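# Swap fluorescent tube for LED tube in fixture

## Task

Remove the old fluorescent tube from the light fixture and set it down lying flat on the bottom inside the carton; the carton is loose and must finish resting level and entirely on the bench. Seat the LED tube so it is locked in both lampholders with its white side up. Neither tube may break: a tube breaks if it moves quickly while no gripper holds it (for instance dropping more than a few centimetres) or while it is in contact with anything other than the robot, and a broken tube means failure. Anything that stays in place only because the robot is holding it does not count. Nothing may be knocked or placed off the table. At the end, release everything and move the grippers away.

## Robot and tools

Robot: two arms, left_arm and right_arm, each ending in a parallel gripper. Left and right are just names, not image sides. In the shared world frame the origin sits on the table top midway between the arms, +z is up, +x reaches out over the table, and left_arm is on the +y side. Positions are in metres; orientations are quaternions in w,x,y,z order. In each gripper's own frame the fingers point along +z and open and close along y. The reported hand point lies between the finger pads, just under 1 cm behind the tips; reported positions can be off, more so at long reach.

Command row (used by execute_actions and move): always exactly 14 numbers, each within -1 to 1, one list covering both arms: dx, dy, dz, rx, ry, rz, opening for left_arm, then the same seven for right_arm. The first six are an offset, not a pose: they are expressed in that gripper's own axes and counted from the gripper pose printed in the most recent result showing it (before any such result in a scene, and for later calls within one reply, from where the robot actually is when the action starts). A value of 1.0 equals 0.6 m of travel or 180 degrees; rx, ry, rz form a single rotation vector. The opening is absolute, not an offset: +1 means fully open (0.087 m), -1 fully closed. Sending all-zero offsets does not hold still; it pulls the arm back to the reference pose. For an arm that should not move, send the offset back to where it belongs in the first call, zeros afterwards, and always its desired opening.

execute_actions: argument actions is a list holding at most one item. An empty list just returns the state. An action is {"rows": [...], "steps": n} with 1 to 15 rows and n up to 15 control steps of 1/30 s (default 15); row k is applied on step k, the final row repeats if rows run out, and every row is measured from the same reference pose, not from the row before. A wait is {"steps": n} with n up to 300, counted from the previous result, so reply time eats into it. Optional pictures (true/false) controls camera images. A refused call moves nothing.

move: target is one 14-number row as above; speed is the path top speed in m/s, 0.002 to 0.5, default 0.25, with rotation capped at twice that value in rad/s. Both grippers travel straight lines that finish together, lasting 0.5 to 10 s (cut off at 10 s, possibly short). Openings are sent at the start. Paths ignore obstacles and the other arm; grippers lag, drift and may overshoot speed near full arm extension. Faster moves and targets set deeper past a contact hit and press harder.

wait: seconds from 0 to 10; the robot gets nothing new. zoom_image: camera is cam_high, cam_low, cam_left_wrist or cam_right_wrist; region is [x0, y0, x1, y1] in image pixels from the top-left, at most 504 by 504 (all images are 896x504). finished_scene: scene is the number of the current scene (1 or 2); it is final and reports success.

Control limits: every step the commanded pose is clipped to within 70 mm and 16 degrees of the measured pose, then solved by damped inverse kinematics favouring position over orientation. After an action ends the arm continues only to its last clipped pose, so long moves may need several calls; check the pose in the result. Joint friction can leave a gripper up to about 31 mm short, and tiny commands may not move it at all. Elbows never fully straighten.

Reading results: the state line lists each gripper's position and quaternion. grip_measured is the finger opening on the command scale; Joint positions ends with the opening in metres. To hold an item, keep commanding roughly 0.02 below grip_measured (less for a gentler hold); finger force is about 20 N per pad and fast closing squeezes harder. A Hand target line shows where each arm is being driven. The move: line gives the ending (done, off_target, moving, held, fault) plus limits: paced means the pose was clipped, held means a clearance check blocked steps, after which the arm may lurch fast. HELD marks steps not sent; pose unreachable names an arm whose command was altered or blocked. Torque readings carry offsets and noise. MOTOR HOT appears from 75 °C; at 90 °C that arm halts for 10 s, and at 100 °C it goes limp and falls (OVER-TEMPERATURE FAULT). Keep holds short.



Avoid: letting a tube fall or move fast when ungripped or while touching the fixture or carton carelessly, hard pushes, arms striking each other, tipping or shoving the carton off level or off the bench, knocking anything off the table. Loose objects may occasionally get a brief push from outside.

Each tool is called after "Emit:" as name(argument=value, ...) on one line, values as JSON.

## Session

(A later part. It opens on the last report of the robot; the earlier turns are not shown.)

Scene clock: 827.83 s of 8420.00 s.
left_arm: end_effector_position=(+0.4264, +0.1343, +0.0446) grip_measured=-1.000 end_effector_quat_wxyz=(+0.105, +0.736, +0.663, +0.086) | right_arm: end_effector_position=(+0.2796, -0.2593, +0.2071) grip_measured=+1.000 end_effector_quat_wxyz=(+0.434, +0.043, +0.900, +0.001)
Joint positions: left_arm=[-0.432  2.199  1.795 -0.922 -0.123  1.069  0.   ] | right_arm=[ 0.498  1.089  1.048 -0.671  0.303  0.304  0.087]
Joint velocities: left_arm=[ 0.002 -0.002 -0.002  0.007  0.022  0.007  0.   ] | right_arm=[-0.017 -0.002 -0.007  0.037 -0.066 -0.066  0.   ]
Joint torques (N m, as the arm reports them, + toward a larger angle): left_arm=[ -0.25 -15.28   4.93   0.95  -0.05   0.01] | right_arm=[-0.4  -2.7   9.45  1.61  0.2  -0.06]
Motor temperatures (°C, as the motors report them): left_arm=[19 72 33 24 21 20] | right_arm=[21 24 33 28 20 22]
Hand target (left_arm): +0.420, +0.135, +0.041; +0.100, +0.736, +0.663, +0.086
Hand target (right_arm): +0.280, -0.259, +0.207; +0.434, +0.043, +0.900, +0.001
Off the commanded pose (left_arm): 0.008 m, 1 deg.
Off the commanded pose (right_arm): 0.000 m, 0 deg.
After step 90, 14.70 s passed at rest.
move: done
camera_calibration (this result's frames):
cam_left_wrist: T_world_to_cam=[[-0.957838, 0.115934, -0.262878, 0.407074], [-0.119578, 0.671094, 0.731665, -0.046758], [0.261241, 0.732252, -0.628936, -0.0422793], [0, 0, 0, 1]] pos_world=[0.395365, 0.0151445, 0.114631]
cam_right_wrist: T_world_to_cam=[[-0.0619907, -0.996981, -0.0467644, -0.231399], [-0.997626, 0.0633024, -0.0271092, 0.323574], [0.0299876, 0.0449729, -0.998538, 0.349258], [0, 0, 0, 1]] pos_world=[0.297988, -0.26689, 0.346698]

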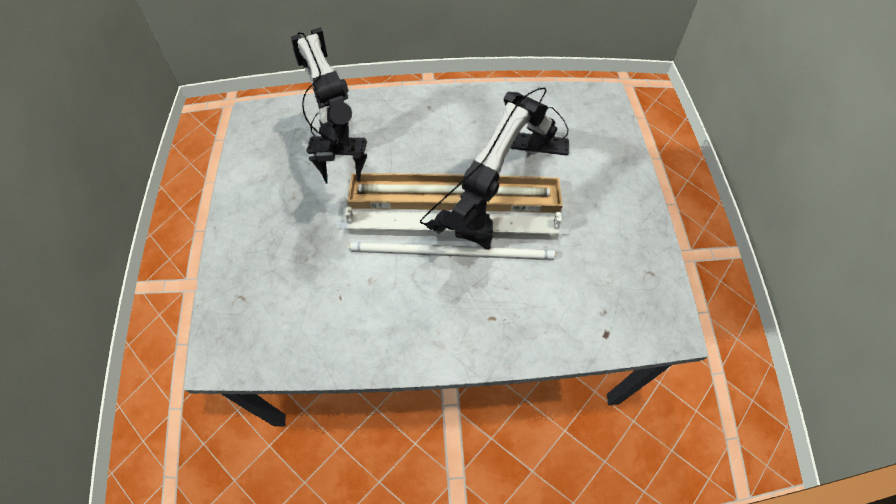

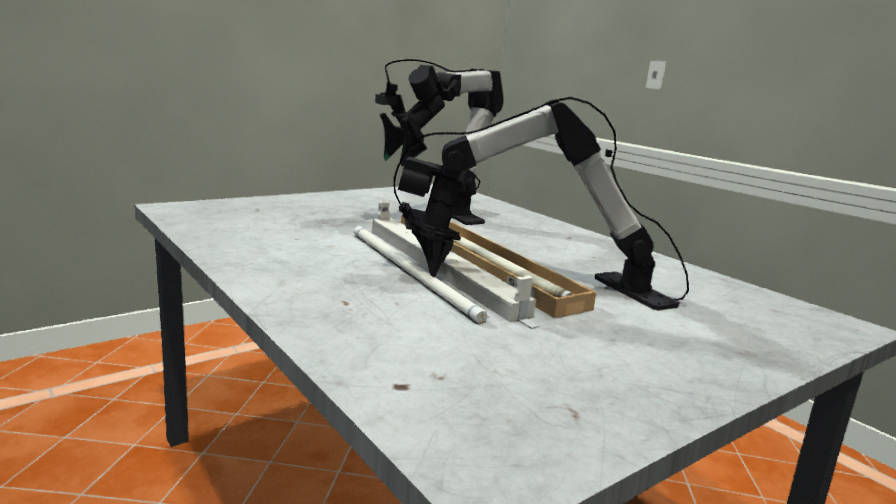

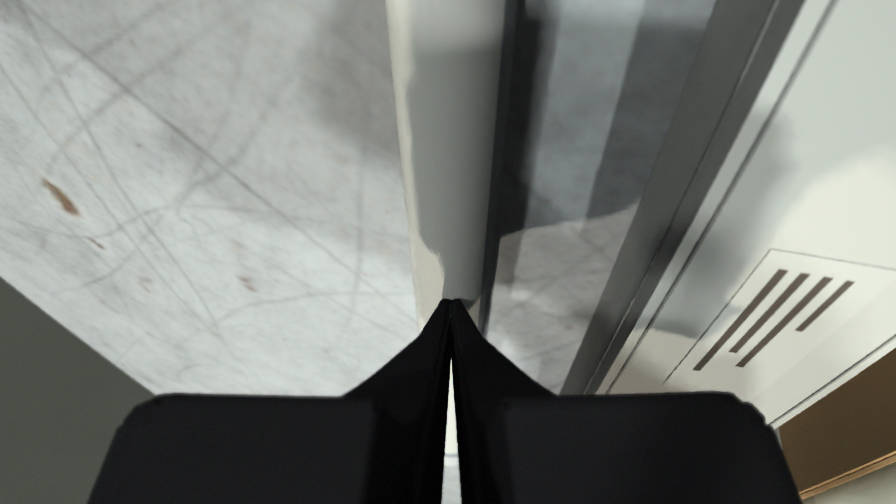

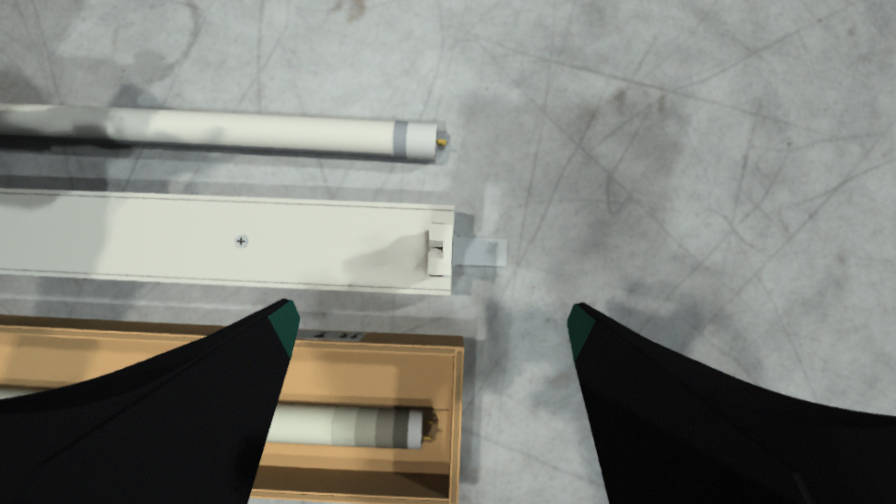

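Emit:
move(target=[0,0,-0.033,0,0,0,-1, 0,0,0,0,0,0,1], speed=0.04)

Emit:
move(target=[-0.057,0.006,0,0.031,0.0036,0.002,-0.15, 0,0,0,0,0,0,1], speed=0.08)

Emit:
zoom_image(camera="cam_right_wrist", region=[390, 100, 480, 175])

Emit:
zoom_image(camera="cam_low", region=[460, 295, 510, 335])

Scene clock: 899.03 s of 8420.00 s.
left_arm: end_effector_position=(+0.4183, +0.1401, +0.0502) grip_measured=-1.000 end_effector_quat_wxyz=(+0.091, +0.738, +0.664, +0.083) | right_arm: end_effector_position=(+0.2796, -0.2593, +0.2071) grip_measured=+1.000 end_effector_quat_wxyz=(+0.434, +0.043, +0.900, +0.001)
Joint positions: left_arm=[-0.432  2.182  1.795 -0.968 -0.123  1.069  0.   ] | right_arm=[ 0.498  1.089  1.048 -0.671  0.303  0.304  0.087]
Joint velocities: left_arm=[-0.002 -0.017  0.002  0.081 -0.095  0.037  0.   ] | right_arm=[ 0.002 -0.017  0.012 -0.022  0.007  0.022  0.   ]
Joint torques (N m, as the arm reports them, + toward a larger angle): left_arm=[  0.16 -15.8    9.17   0.68  -0.02   0.03] | right_arm=[-0.42 -2.69  9.53  1.6   0.2  -0.05]
Motor temperatures (°C, as the motors report them): left_arm=[19 72 32 25 21 20] | right_arm=[21 24 33 28 20 22]
Hand target (left_arm): +0.421, +0.135, +0.064; +0.105, +0.736, +0.663, +0.086
Hand target (right_arm): +0.280, -0.259, +0.207; +0.434, +0.043, +0.900, +0.001
Off the commanded pose (left_arm): 0.015 m, 2 deg.
Off the commanded pose (right_arm): 0.000 m, 0 deg.
After step 90, 67.33 s passed at rest.
move: off_target (left_arm)
camera_calibration (this result's frames):
cam_left_wrist: T_world_to_cam=[[-0.963794, 0.11978, -0.238229, 0.400857], [-0.102395, 0.65867, 0.745432, -0.0617899], [0.246202, 0.742837, -0.622558, -0.0364061], [0, 0, 0, 1]] pos_world=[0.38898, 0.0197281, 0.118891]
cam_right_wrist: T_world_to_cam=[[-0.0619907, -0.996981, -0.0467644, -0.231399], [-0.997626, 0.0633024, -0.0271092, 0.323574], [0.0299876, 0.0449729, -0.998538, 0.349258], [0, 0, 0, 1]] pos_world=[0.297988, -0.26689, 0.346698]

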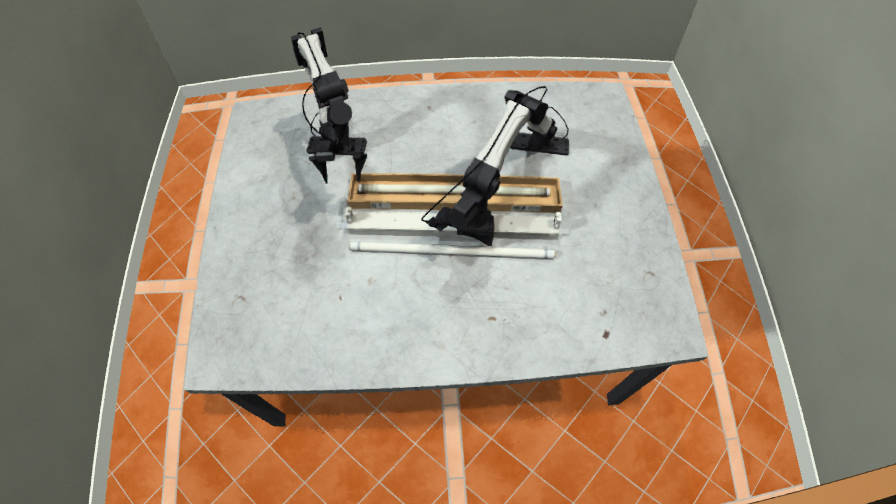

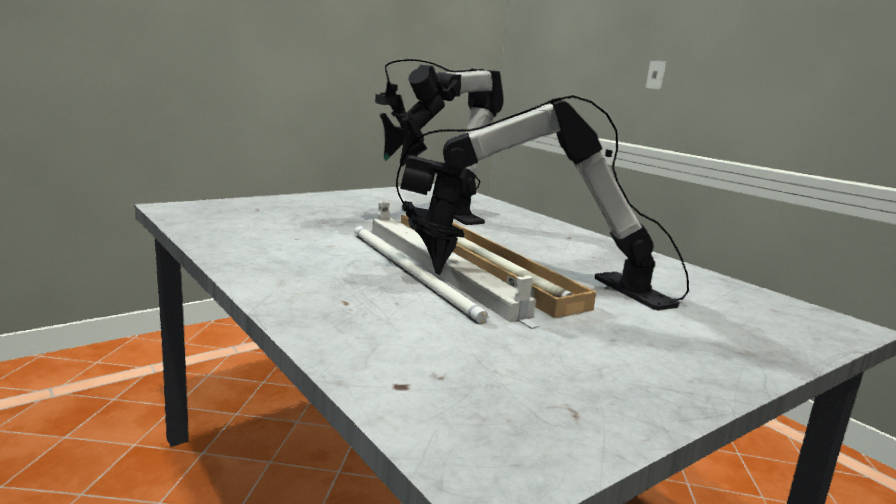

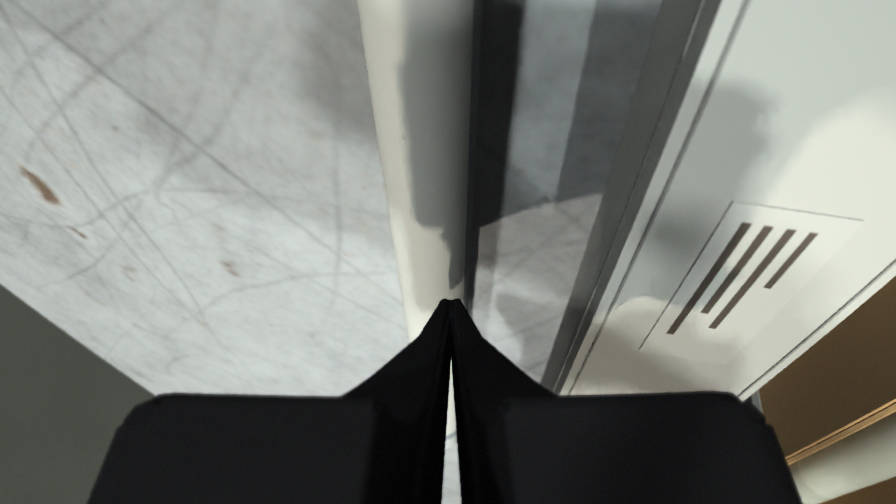

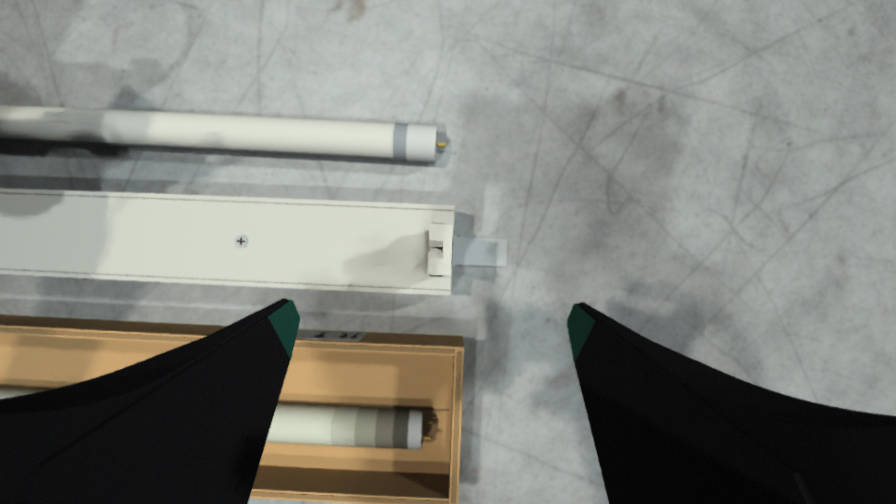

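Scene clock: 900.23 s of 8420.00 s.
left_arm: end_effector_position=(+0.4205, +0.1115, +0.0526) grip_measured=-0.150 end_effector_quat_wxyz=(+0.053, +0.743, +0.665, +0.060) | right_arm: end_effector_position=(+0.2796, -0.2593, +0.2071) grip_measured=+1.000 end_effector_quat_wxyz=(+0.434, +0.043, +0.900, +0.001)
Joint positions: left_arm=[-0.468  2.364  2.123 -1.202 -0.099  1.031  0.037] | right_arm=[ 0.498  1.089  1.048 -0.671  0.303  0.304  0.087]
Joint velocities: left_arm=[-0.002  0.012 -0.002  0.022 -0.051 -0.037 -0.001] | right_arm=[ 0.017 -0.012  0.002 -0.022 -0.125 -0.037  0.   ]
Joint torques (N m, as the arm reports them, + toward a larger angle): left_arm=[ -0.16 -14.08   8.83   0.54   0.13  -0.01] | right_arm=[-0.34 -2.74  9.41  1.62  0.21 -0.05]
Motor temperatures (°C, as the motors report them): left_arm=[19 72 32 25 21 20] | right_arm=[21 24 33 28 20 22]
Hand target (left_arm): +0.418, +0.106, +0.051; +0.052, +0.743, +0.665, +0.054
Hand target (right_arm): +0.280, -0.259, +0.207; +0.434, +0.043, +0.900, +0.001
Off the commanded pose (left_arm): 0.006 m, 1 deg.
Off the commanded pose (right_arm): 0.000 m, 0 deg.
move: done
camera_calibration (this result's frames):
cam_left_wrist: T_world_to_cam=[[-0.980046, 0.127644, -0.152373, 0.408355], [-0.0361064, 0.639497, 0.767945, -0.0714892], [0.195466, 0.758123, -0.622127, 0.0053555], [0, 0, 0, 1]] pos_world=[0.396579, -0.0104672, 0.120454]
cam_right_wrist: T_world_to_cam=[[-0.0619907, -0.996981, -0.0467644, -0.231399], [-0.997626, 0.0633024, -0.0271092, 0.323574], [0.0299876, 0.0449729, -0.998538, 0.349258], [0, 0, 0, 1]] pos_world=[0.297988, -0.26689, 0.346698]

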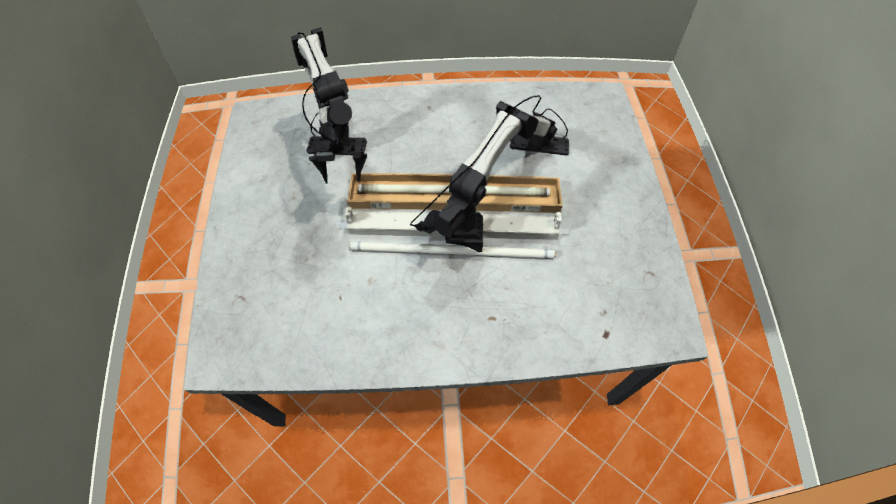

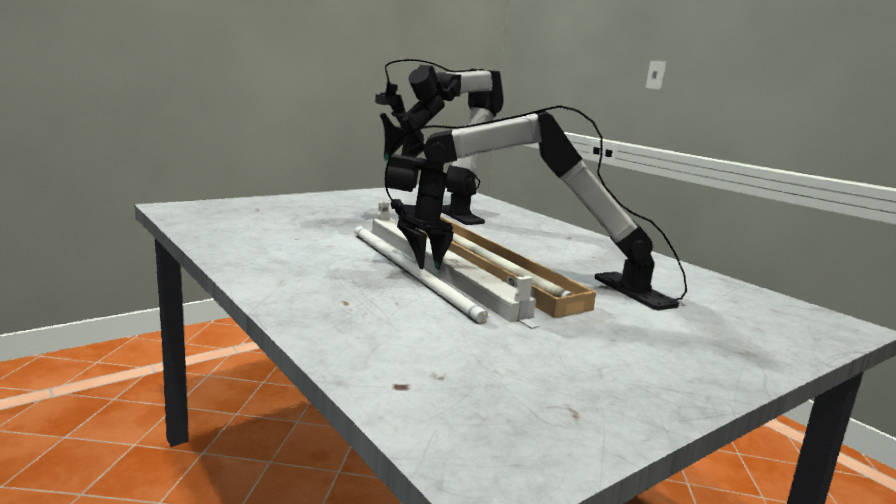

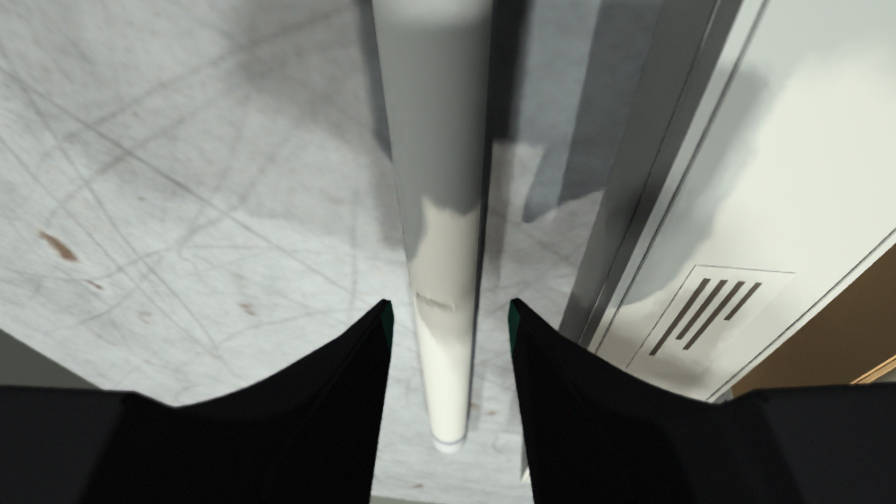

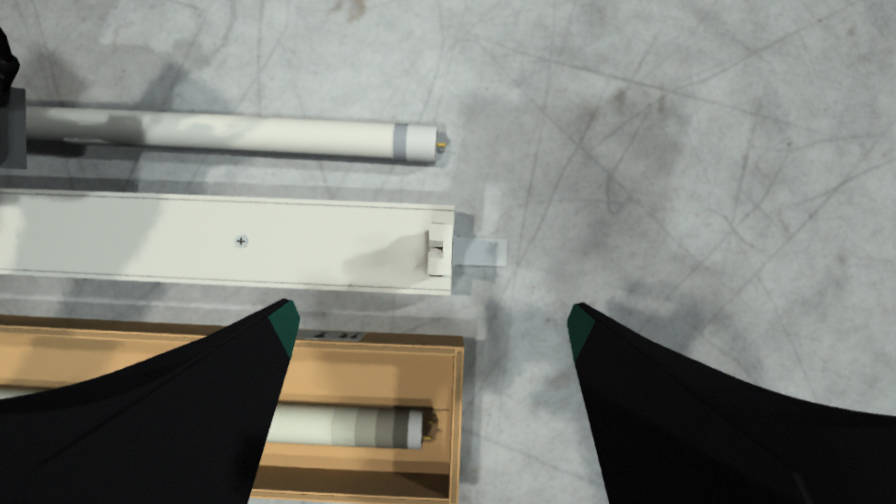

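Region (390, 100, 480, 175) of cam_right_wrist's 896x504 image, scaled by 5.600, with more detail than that image has.

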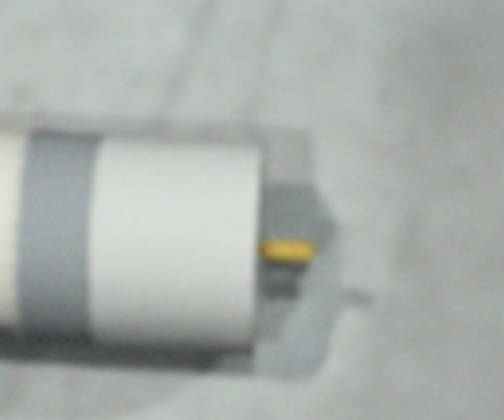

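Region (460, 295, 510, 335) of cam_low's 896x504 image, scaled by 10.080, with more detail than that image has; it fills the top 403 rows of this view, and the rest is white.

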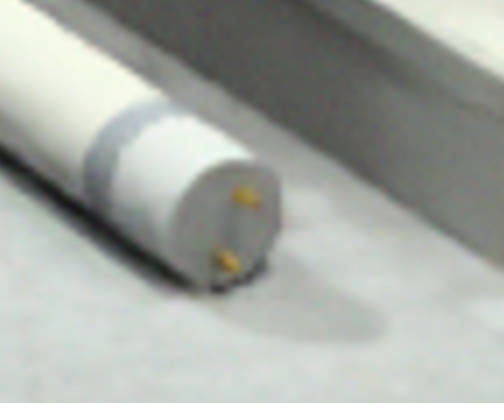

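Emit:
move(target=[-0.006,-0.0037,0.0175,-0.034,-0.006,-0.001,-0.2, 0,0,0,0,0,0,1], speed=0.05)

Scene clock: 945.73 s of 8420.00 s.
left_arm: end_effector_position=(+0.4234, +0.1086, +0.0403) grip_measured=-0.200 end_effector_quat_wxyz=(+0.097, +0.738, +0.662, +0.084) | right_arm: end_effector_position=(+0.2796, -0.2593, +0.2071) grip_measured=+1.000 end_effector_quat_wxyz=(+0.434, +0.043, +0.900, +0.001)
Joint positions: left_arm=[-0.48   2.276  1.909 -0.982 -0.131  1.024  0.035] | right_arm=[ 0.498  1.089  1.048 -0.671  0.303  0.304  0.087]
Joint velocities: left_arm=[ 0.002  0.007 -0.002  0.022 -0.095  0.037 -0.   ] | right_arm=[ 0.002 -0.012 -0.002 -0.066 -0.007 -0.037  0.   ]
Joint torques (N m, as the arm reports them, + toward a larger angle): left_arm=[ -0.31 -16.74   5.3    0.98  -0.15  -0.02] | right_arm=[-0.39 -2.75  9.38  1.61  0.18 -0.05]
Motor temperatures (°C, as the motors report them): left_arm=[19 70 36 24 21 20] | right_arm=[21 24 34 28 20 22]
Hand target (left_arm): +0.420, +0.108, +0.042; +0.099, +0.738, +0.662, +0.089
Hand target (right_arm): +0.280, -0.259, +0.207; +0.434, +0.043, +0.900, +0.001
Off the commanded pose (left_arm): 0.004 m, 1 deg.
Off the commanded pose (right_arm): 0.000 m, 0 deg.
After step 90, 40.90 s passed at rest.
move: done
camera_calibration (this result's frames):
cam_left_wrist: T_world_to_cam=[[-0.961264, 0.121053, -0.247625, 0.406295], [-0.106693, 0.664941, 0.739236, -0.0318271], [0.254143, 0.737021, -0.626268, -0.0230324], [0, 0, 0, 1]] pos_world=[0.393015, -0.0110448, 0.109712]
cam_right_wrist: T_world_to_cam=[[-0.0619907, -0.996981, -0.0467644, -0.231399], [-0.997626, 0.0633024, -0.0271092, 0.323574], [0.0299876, 0.0449729, -0.998538, 0.349258], [0, 0, 0, 1]] pos_world=[0.297988, -0.26689, 0.346698]

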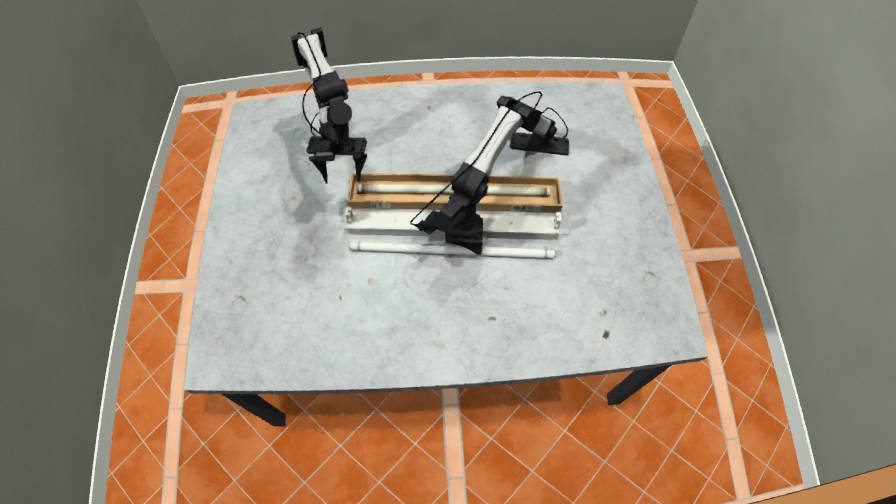

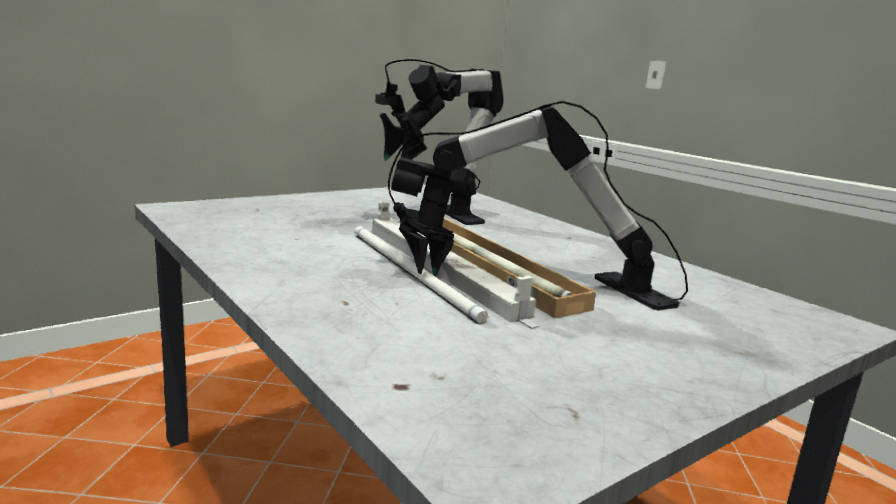

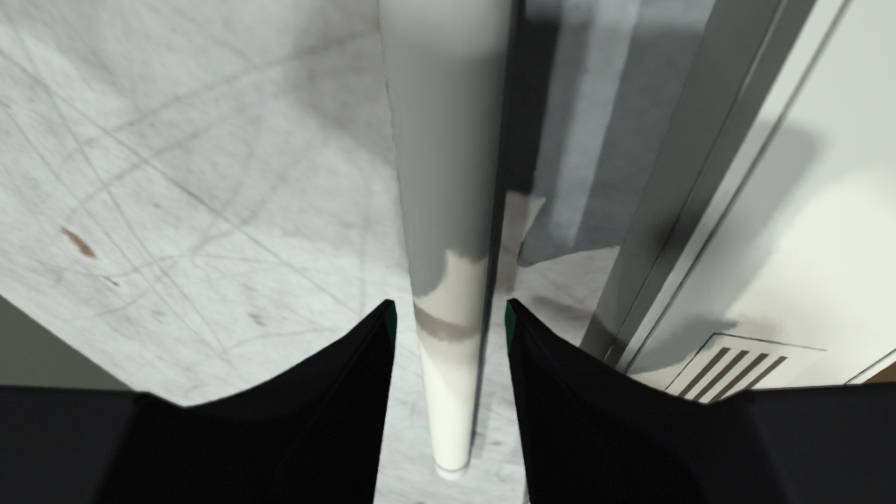

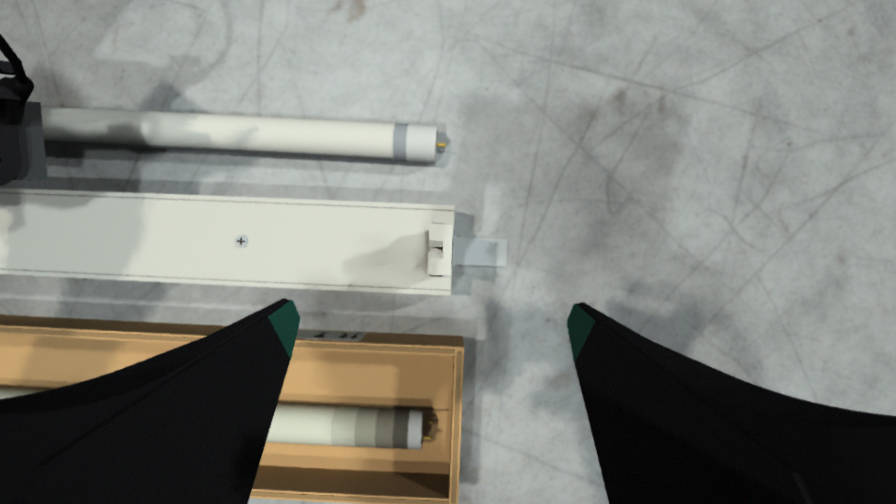

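Emit:
move(target=[0,-0.004,0.027,0,0,0,-0.2, 0,0,0,0,0,0,1], speed=0.03)

Scene clock: 952.80 s of 8420.00 s.
left_arm: end_effector_position=(+0.4281, +0.1050, +0.0377) grip_measured=-0.200 end_effector_quat_wxyz=(+0.110, +0.736, +0.662, +0.086) | right_arm: end_effector_position=(+0.2796, -0.2593, +0.2071) grip_measured=+1.000 end_effector_quat_wxyz=(+0.434, +0.043, +0.900, +0.001)
Joint positions: left_arm=[-0.48   2.276  1.894 -0.941 -0.132  1.024  0.035] | right_arm=[ 0.498  1.089  1.048 -0.671  0.303  0.304  0.087]
Joint velocities: left_arm=[-0.012  0.007  0.007  0.007 -0.051 -0.022  0.001] | right_arm=[-0.017  0.007 -0.002  0.037 -0.007 -0.022  0.   ]
Joint torques (N m, as the arm reports them, + toward a larger angle): left_arm=[  0.5  -13.69   5.44   1.07  -0.01   0.09] | right_arm=[-0.35 -2.72  9.4   1.62  0.2  -0.07]
Motor temperatures (°C, as the motors report them): left_arm=[19 72 36 24 21 20] | right_arm=[21 24 34 28 20 22]
Hand target (left_arm): +0.425, +0.108, +0.024; +0.097, +0.738, +0.662, +0.084
Hand target (right_arm): +0.280, -0.259, +0.207; +0.434, +0.043, +0.900, +0.001
Off the commanded pose (left_arm): 0.014 m, 2 deg.
Off the commanded pose (right_arm): 0.000 m, 0 deg.
After step 90, 3.23 s passed at rest.
move: off_target (left_arm)
camera_calibration (this result's frames):
cam_left_wrist: T_world_to_cam=[[-0.955797, 0.116755, -0.269853, 0.409557], [-0.122261, 0.676859, 0.725889, -0.0210218], [0.267404, 0.726795, -0.632665, -0.0275657], [0, 0, 0, 1]] pos_world=[0.396255, -0.0135545, 0.10834]
cam_right_wrist: T_world_to_cam=[[-0.0619907, -0.996981, -0.0467644, -0.231399], [-0.997626, 0.0633024, -0.0271092, 0.323574], [0.0299876, 0.0449729, -0.998538, 0.349258], [0, 0, 0, 1]] pos_world=[0.297988, -0.26689, 0.346698]

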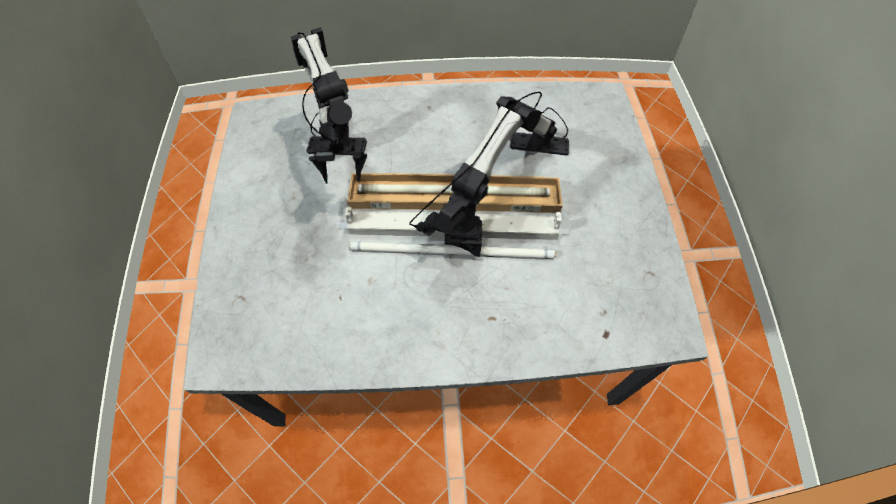

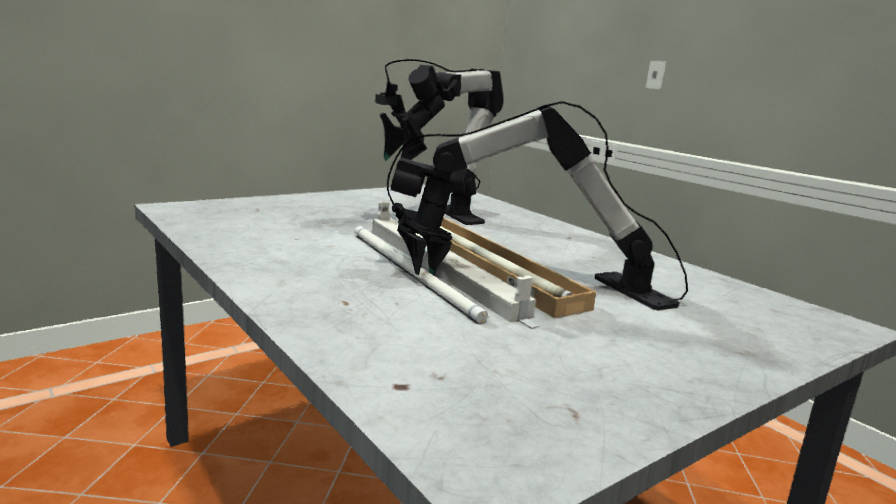

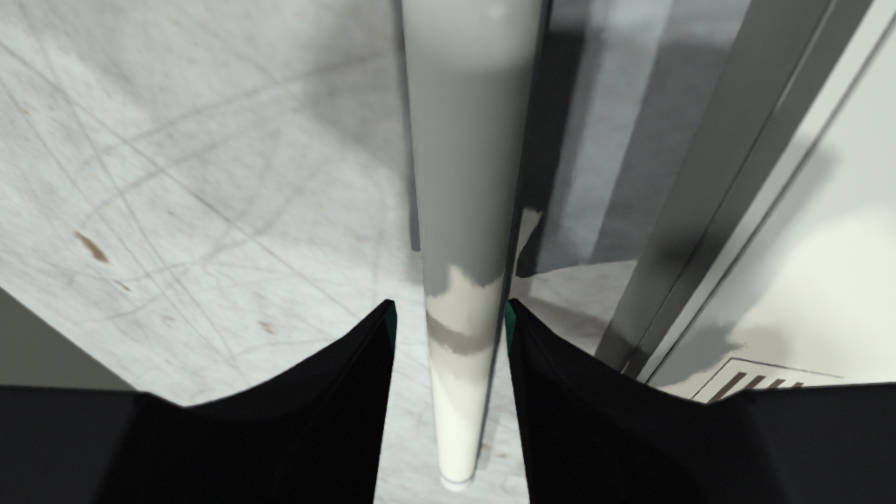

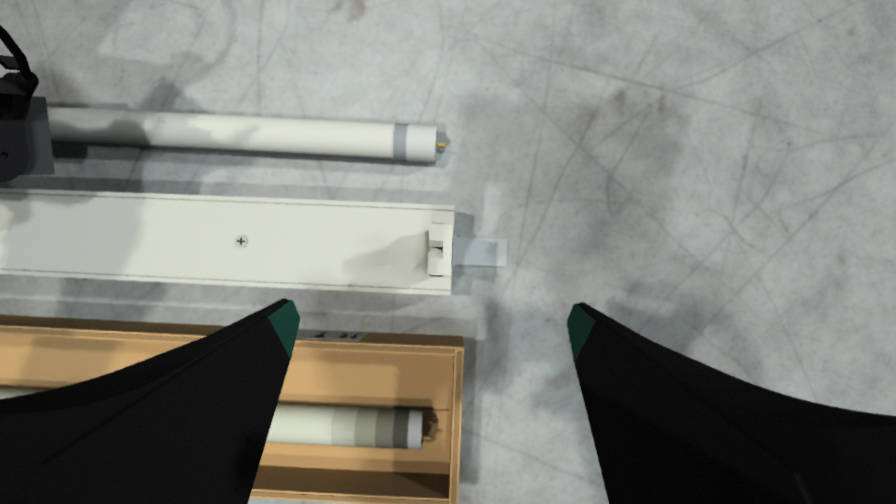

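Emit:
move(target=[0.0037,-0.0153,0.032,0.007,0,0,-0.12, 0,0,0,0,0,0,1], speed=0.018)

Scene clock: 977.73 s of 8420.00 s.
left_arm: end_effector_position=(+0.4287, +0.1041, +0.0308) grip_measured=-0.120 end_effector_quat_wxyz=(+0.114, +0.736, +0.662, +0.086) | right_arm: end_effector_position=(+0.2796, -0.2593, +0.2071) grip_measured=+1.000 end_effector_quat_wxyz=(+0.434, +0.043, +0.900, +0.001)
Joint positions: left_arm=[-0.48   2.276  1.866 -0.903 -0.129  1.024  0.038] | right_arm=[ 0.498  1.089  1.048 -0.671  0.303  0.304  0.087]
Joint velocities: left_arm=[ 0.002  0.007 -0.002 -0.051 -0.022  0.051 -0.   ] | right_arm=[-0.012 -0.012 -0.002  0.007 -0.066 -0.007  0.   ]
Joint torques (N m, as the arm reports them, + toward a larger angle): left_arm=[  0.61 -13.62   5.29   0.99   0.13   0.08] | right_arm=[-0.43 -2.75  9.39  1.61  0.2  -0.06]
Motor temperatures (°C, as the motors report them): left_arm=[19 70 34 24 21 20] | right_arm=[21 24 34 28 20 22]
Hand target (left_arm): +0.424, +0.107, +0.017; +0.102, +0.738, +0.663, +0.079
Hand target (right_arm): +0.280, -0.259, +0.207; +0.434, +0.043, +0.900, +0.001
Off the commanded pose (left_arm): 0.015 m, 2 deg.
Off the commanded pose (right_arm): 0.000 m, 0 deg.
After step 90, 20.50 s passed at rest.
move: off_target (left_arm)
camera_calibration (this result's frames):
cam_left_wrist: T_world_to_cam=[[-0.954228, 0.115341, -0.275943, 0.408005], [-0.125853, 0.682124, 0.720325, -0.0141384], [0.271311, 0.722083, -0.636386, -0.0324731], [0, 0, 0, 1]] pos_world=[0.39636, -0.0139672, 0.102105]
cam_right_wrist: T_world_to_cam=[[-0.0619907, -0.996981, -0.0467644, -0.231399], [-0.997626, 0.0633024, -0.0271092, 0.323574], [0.0299876, 0.0449729, -0.998538, 0.349258], [0, 0, 0, 1]] pos_world=[0.297988, -0.26689, 0.346698]

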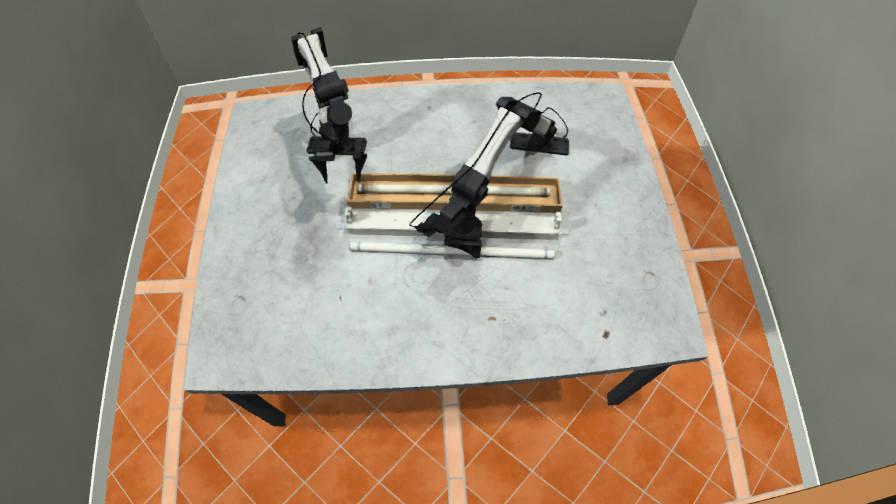

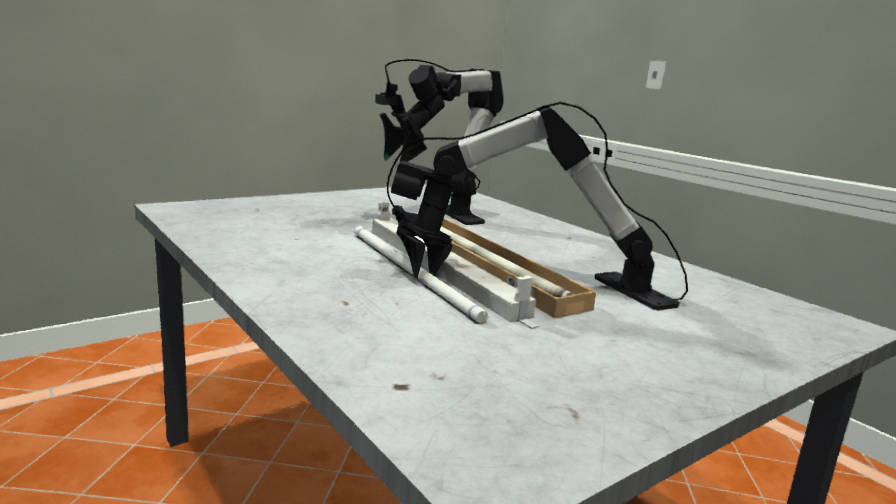

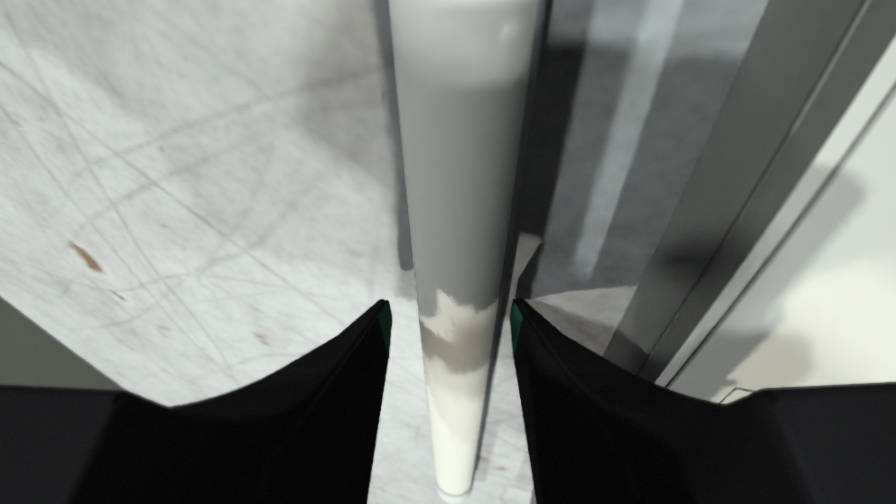

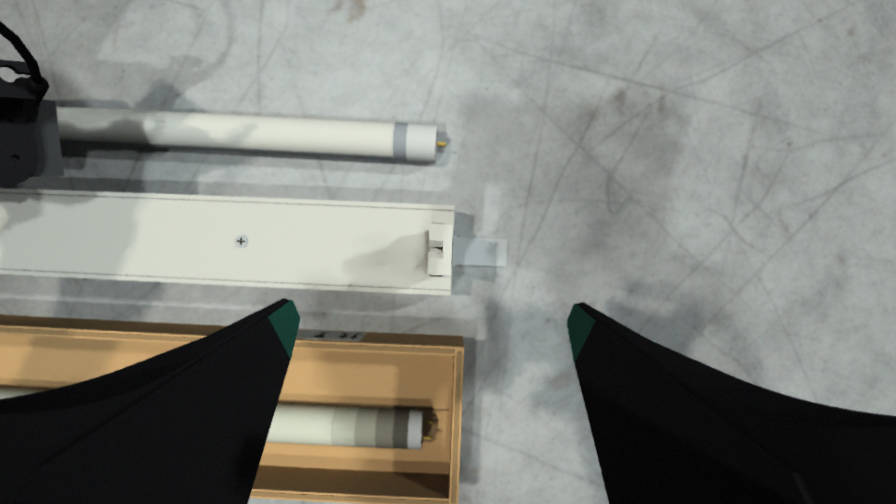

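Emit:
move(target=[0.006,-0.0197,0.0289,0.0088,0.004,0.0005,-0.12, 0,0,0,0,0,0,1], speed=0.025)

Scene clock: 1014.13 s of 8420.00 s.
left_arm: end_effector_position=(+0.4273, +0.1051, +0.0252) grip_measured=-0.120 end_effector_quat_wxyz=(+0.113, +0.736, +0.662, +0.085) | right_arm: end_effector_position=(+0.2796, -0.2593, +0.2071) grip_measured=+1.000 end_effector_quat_wxyz=(+0.434, +0.043, +0.900, +0.001)
Joint positions: left_arm=[-0.48   2.276  1.844 -0.885 -0.129  1.024  0.038] | right_arm=[ 0.498  1.089  1.048 -0.671  0.303  0.304  0.087]
Joint velocities: left_arm=[-0.007  0.002 -0.007  0.051 -0.022 -0.007  0.   ] | right_arm=[-0.002  0.002 -0.002 -0.081  0.007  0.007  0.   ]
Joint torques (N m, as the arm reports them, + toward a larger angle): left_arm=[  0.22 -13.44   5.02   1.06   0.05   0.04] | right_arm=[-0.32 -2.65  9.5   1.62  0.18 -0.07]
Motor temperatures (°C, as the motors report them): left_arm=[19 69 33 25 21 20] | right_arm=[21 24 34 28 20 22]
Hand target (left_arm): +0.422, +0.108, +0.011; +0.100, +0.738, +0.663, +0.081
Hand target (right_arm): +0.280, -0.259, +0.207; +0.434, +0.043, +0.900, +0.001
Off the commanded pose (left_arm): 0.016 m, 2 deg.
Off the commanded pose (right_arm): 0.000 m, 0 deg.
After step 90, 32.30 s passed at rest.
move: off_target (left_arm)
camera_calibration (this result's frames):
cam_left_wrist: T_world_to_cam=[[-0.954937, 0.115873, -0.273255, 0.405213], [-0.123897, 0.680979, 0.721746, -0.0117671], [0.269712, 0.723077, -0.635936, -0.0357886], [0, 0, 0, 1]] pos_world=[0.395148, -0.0130624, 0.0964602]
cam_right_wrist: T_world_to_cam=[[-0.0619907, -0.996981, -0.0467644, -0.231399], [-0.997626, 0.0633024, -0.0271092, 0.323574], [0.0299876, 0.0449729, -0.998538, 0.349258], [0, 0, 0, 1]] pos_world=[0.297988, -0.26689, 0.346698]

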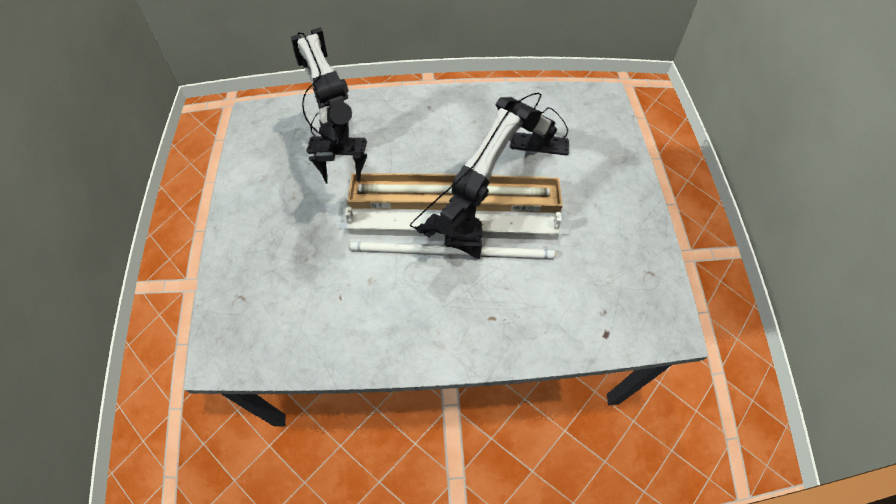

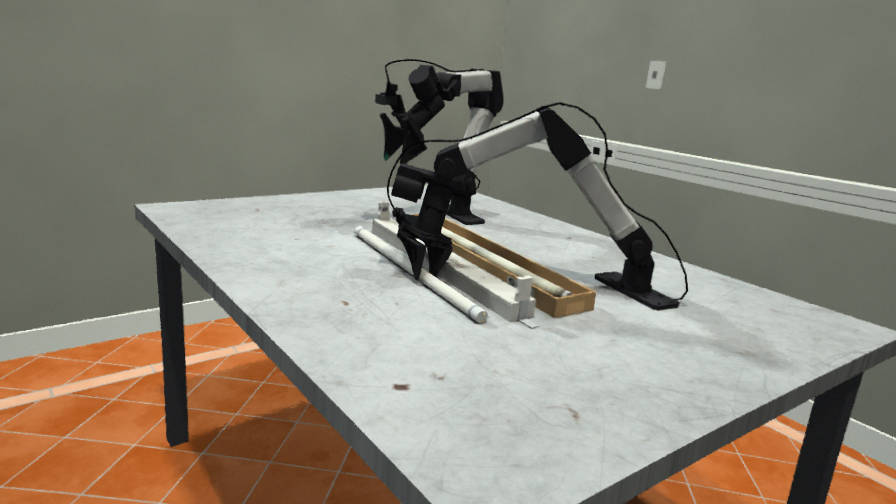

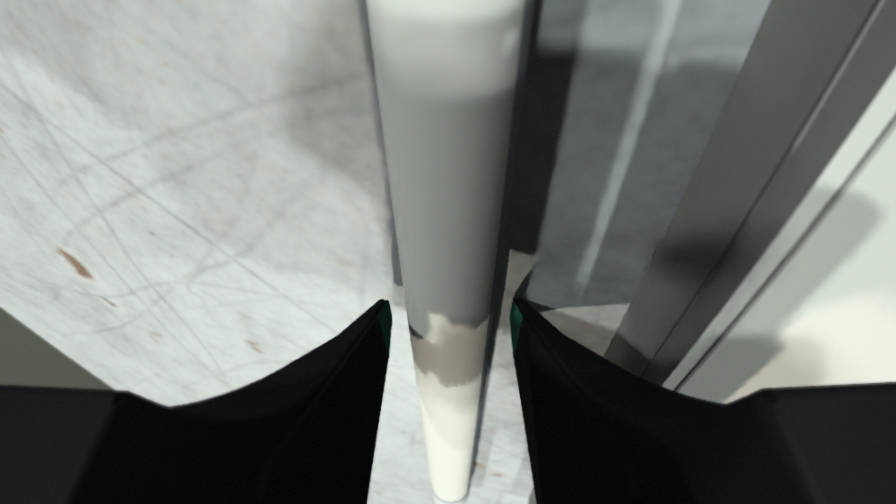

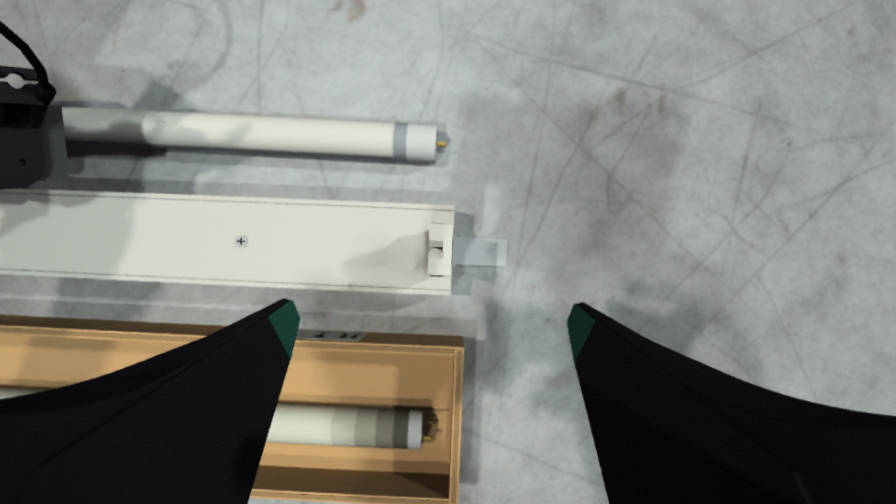

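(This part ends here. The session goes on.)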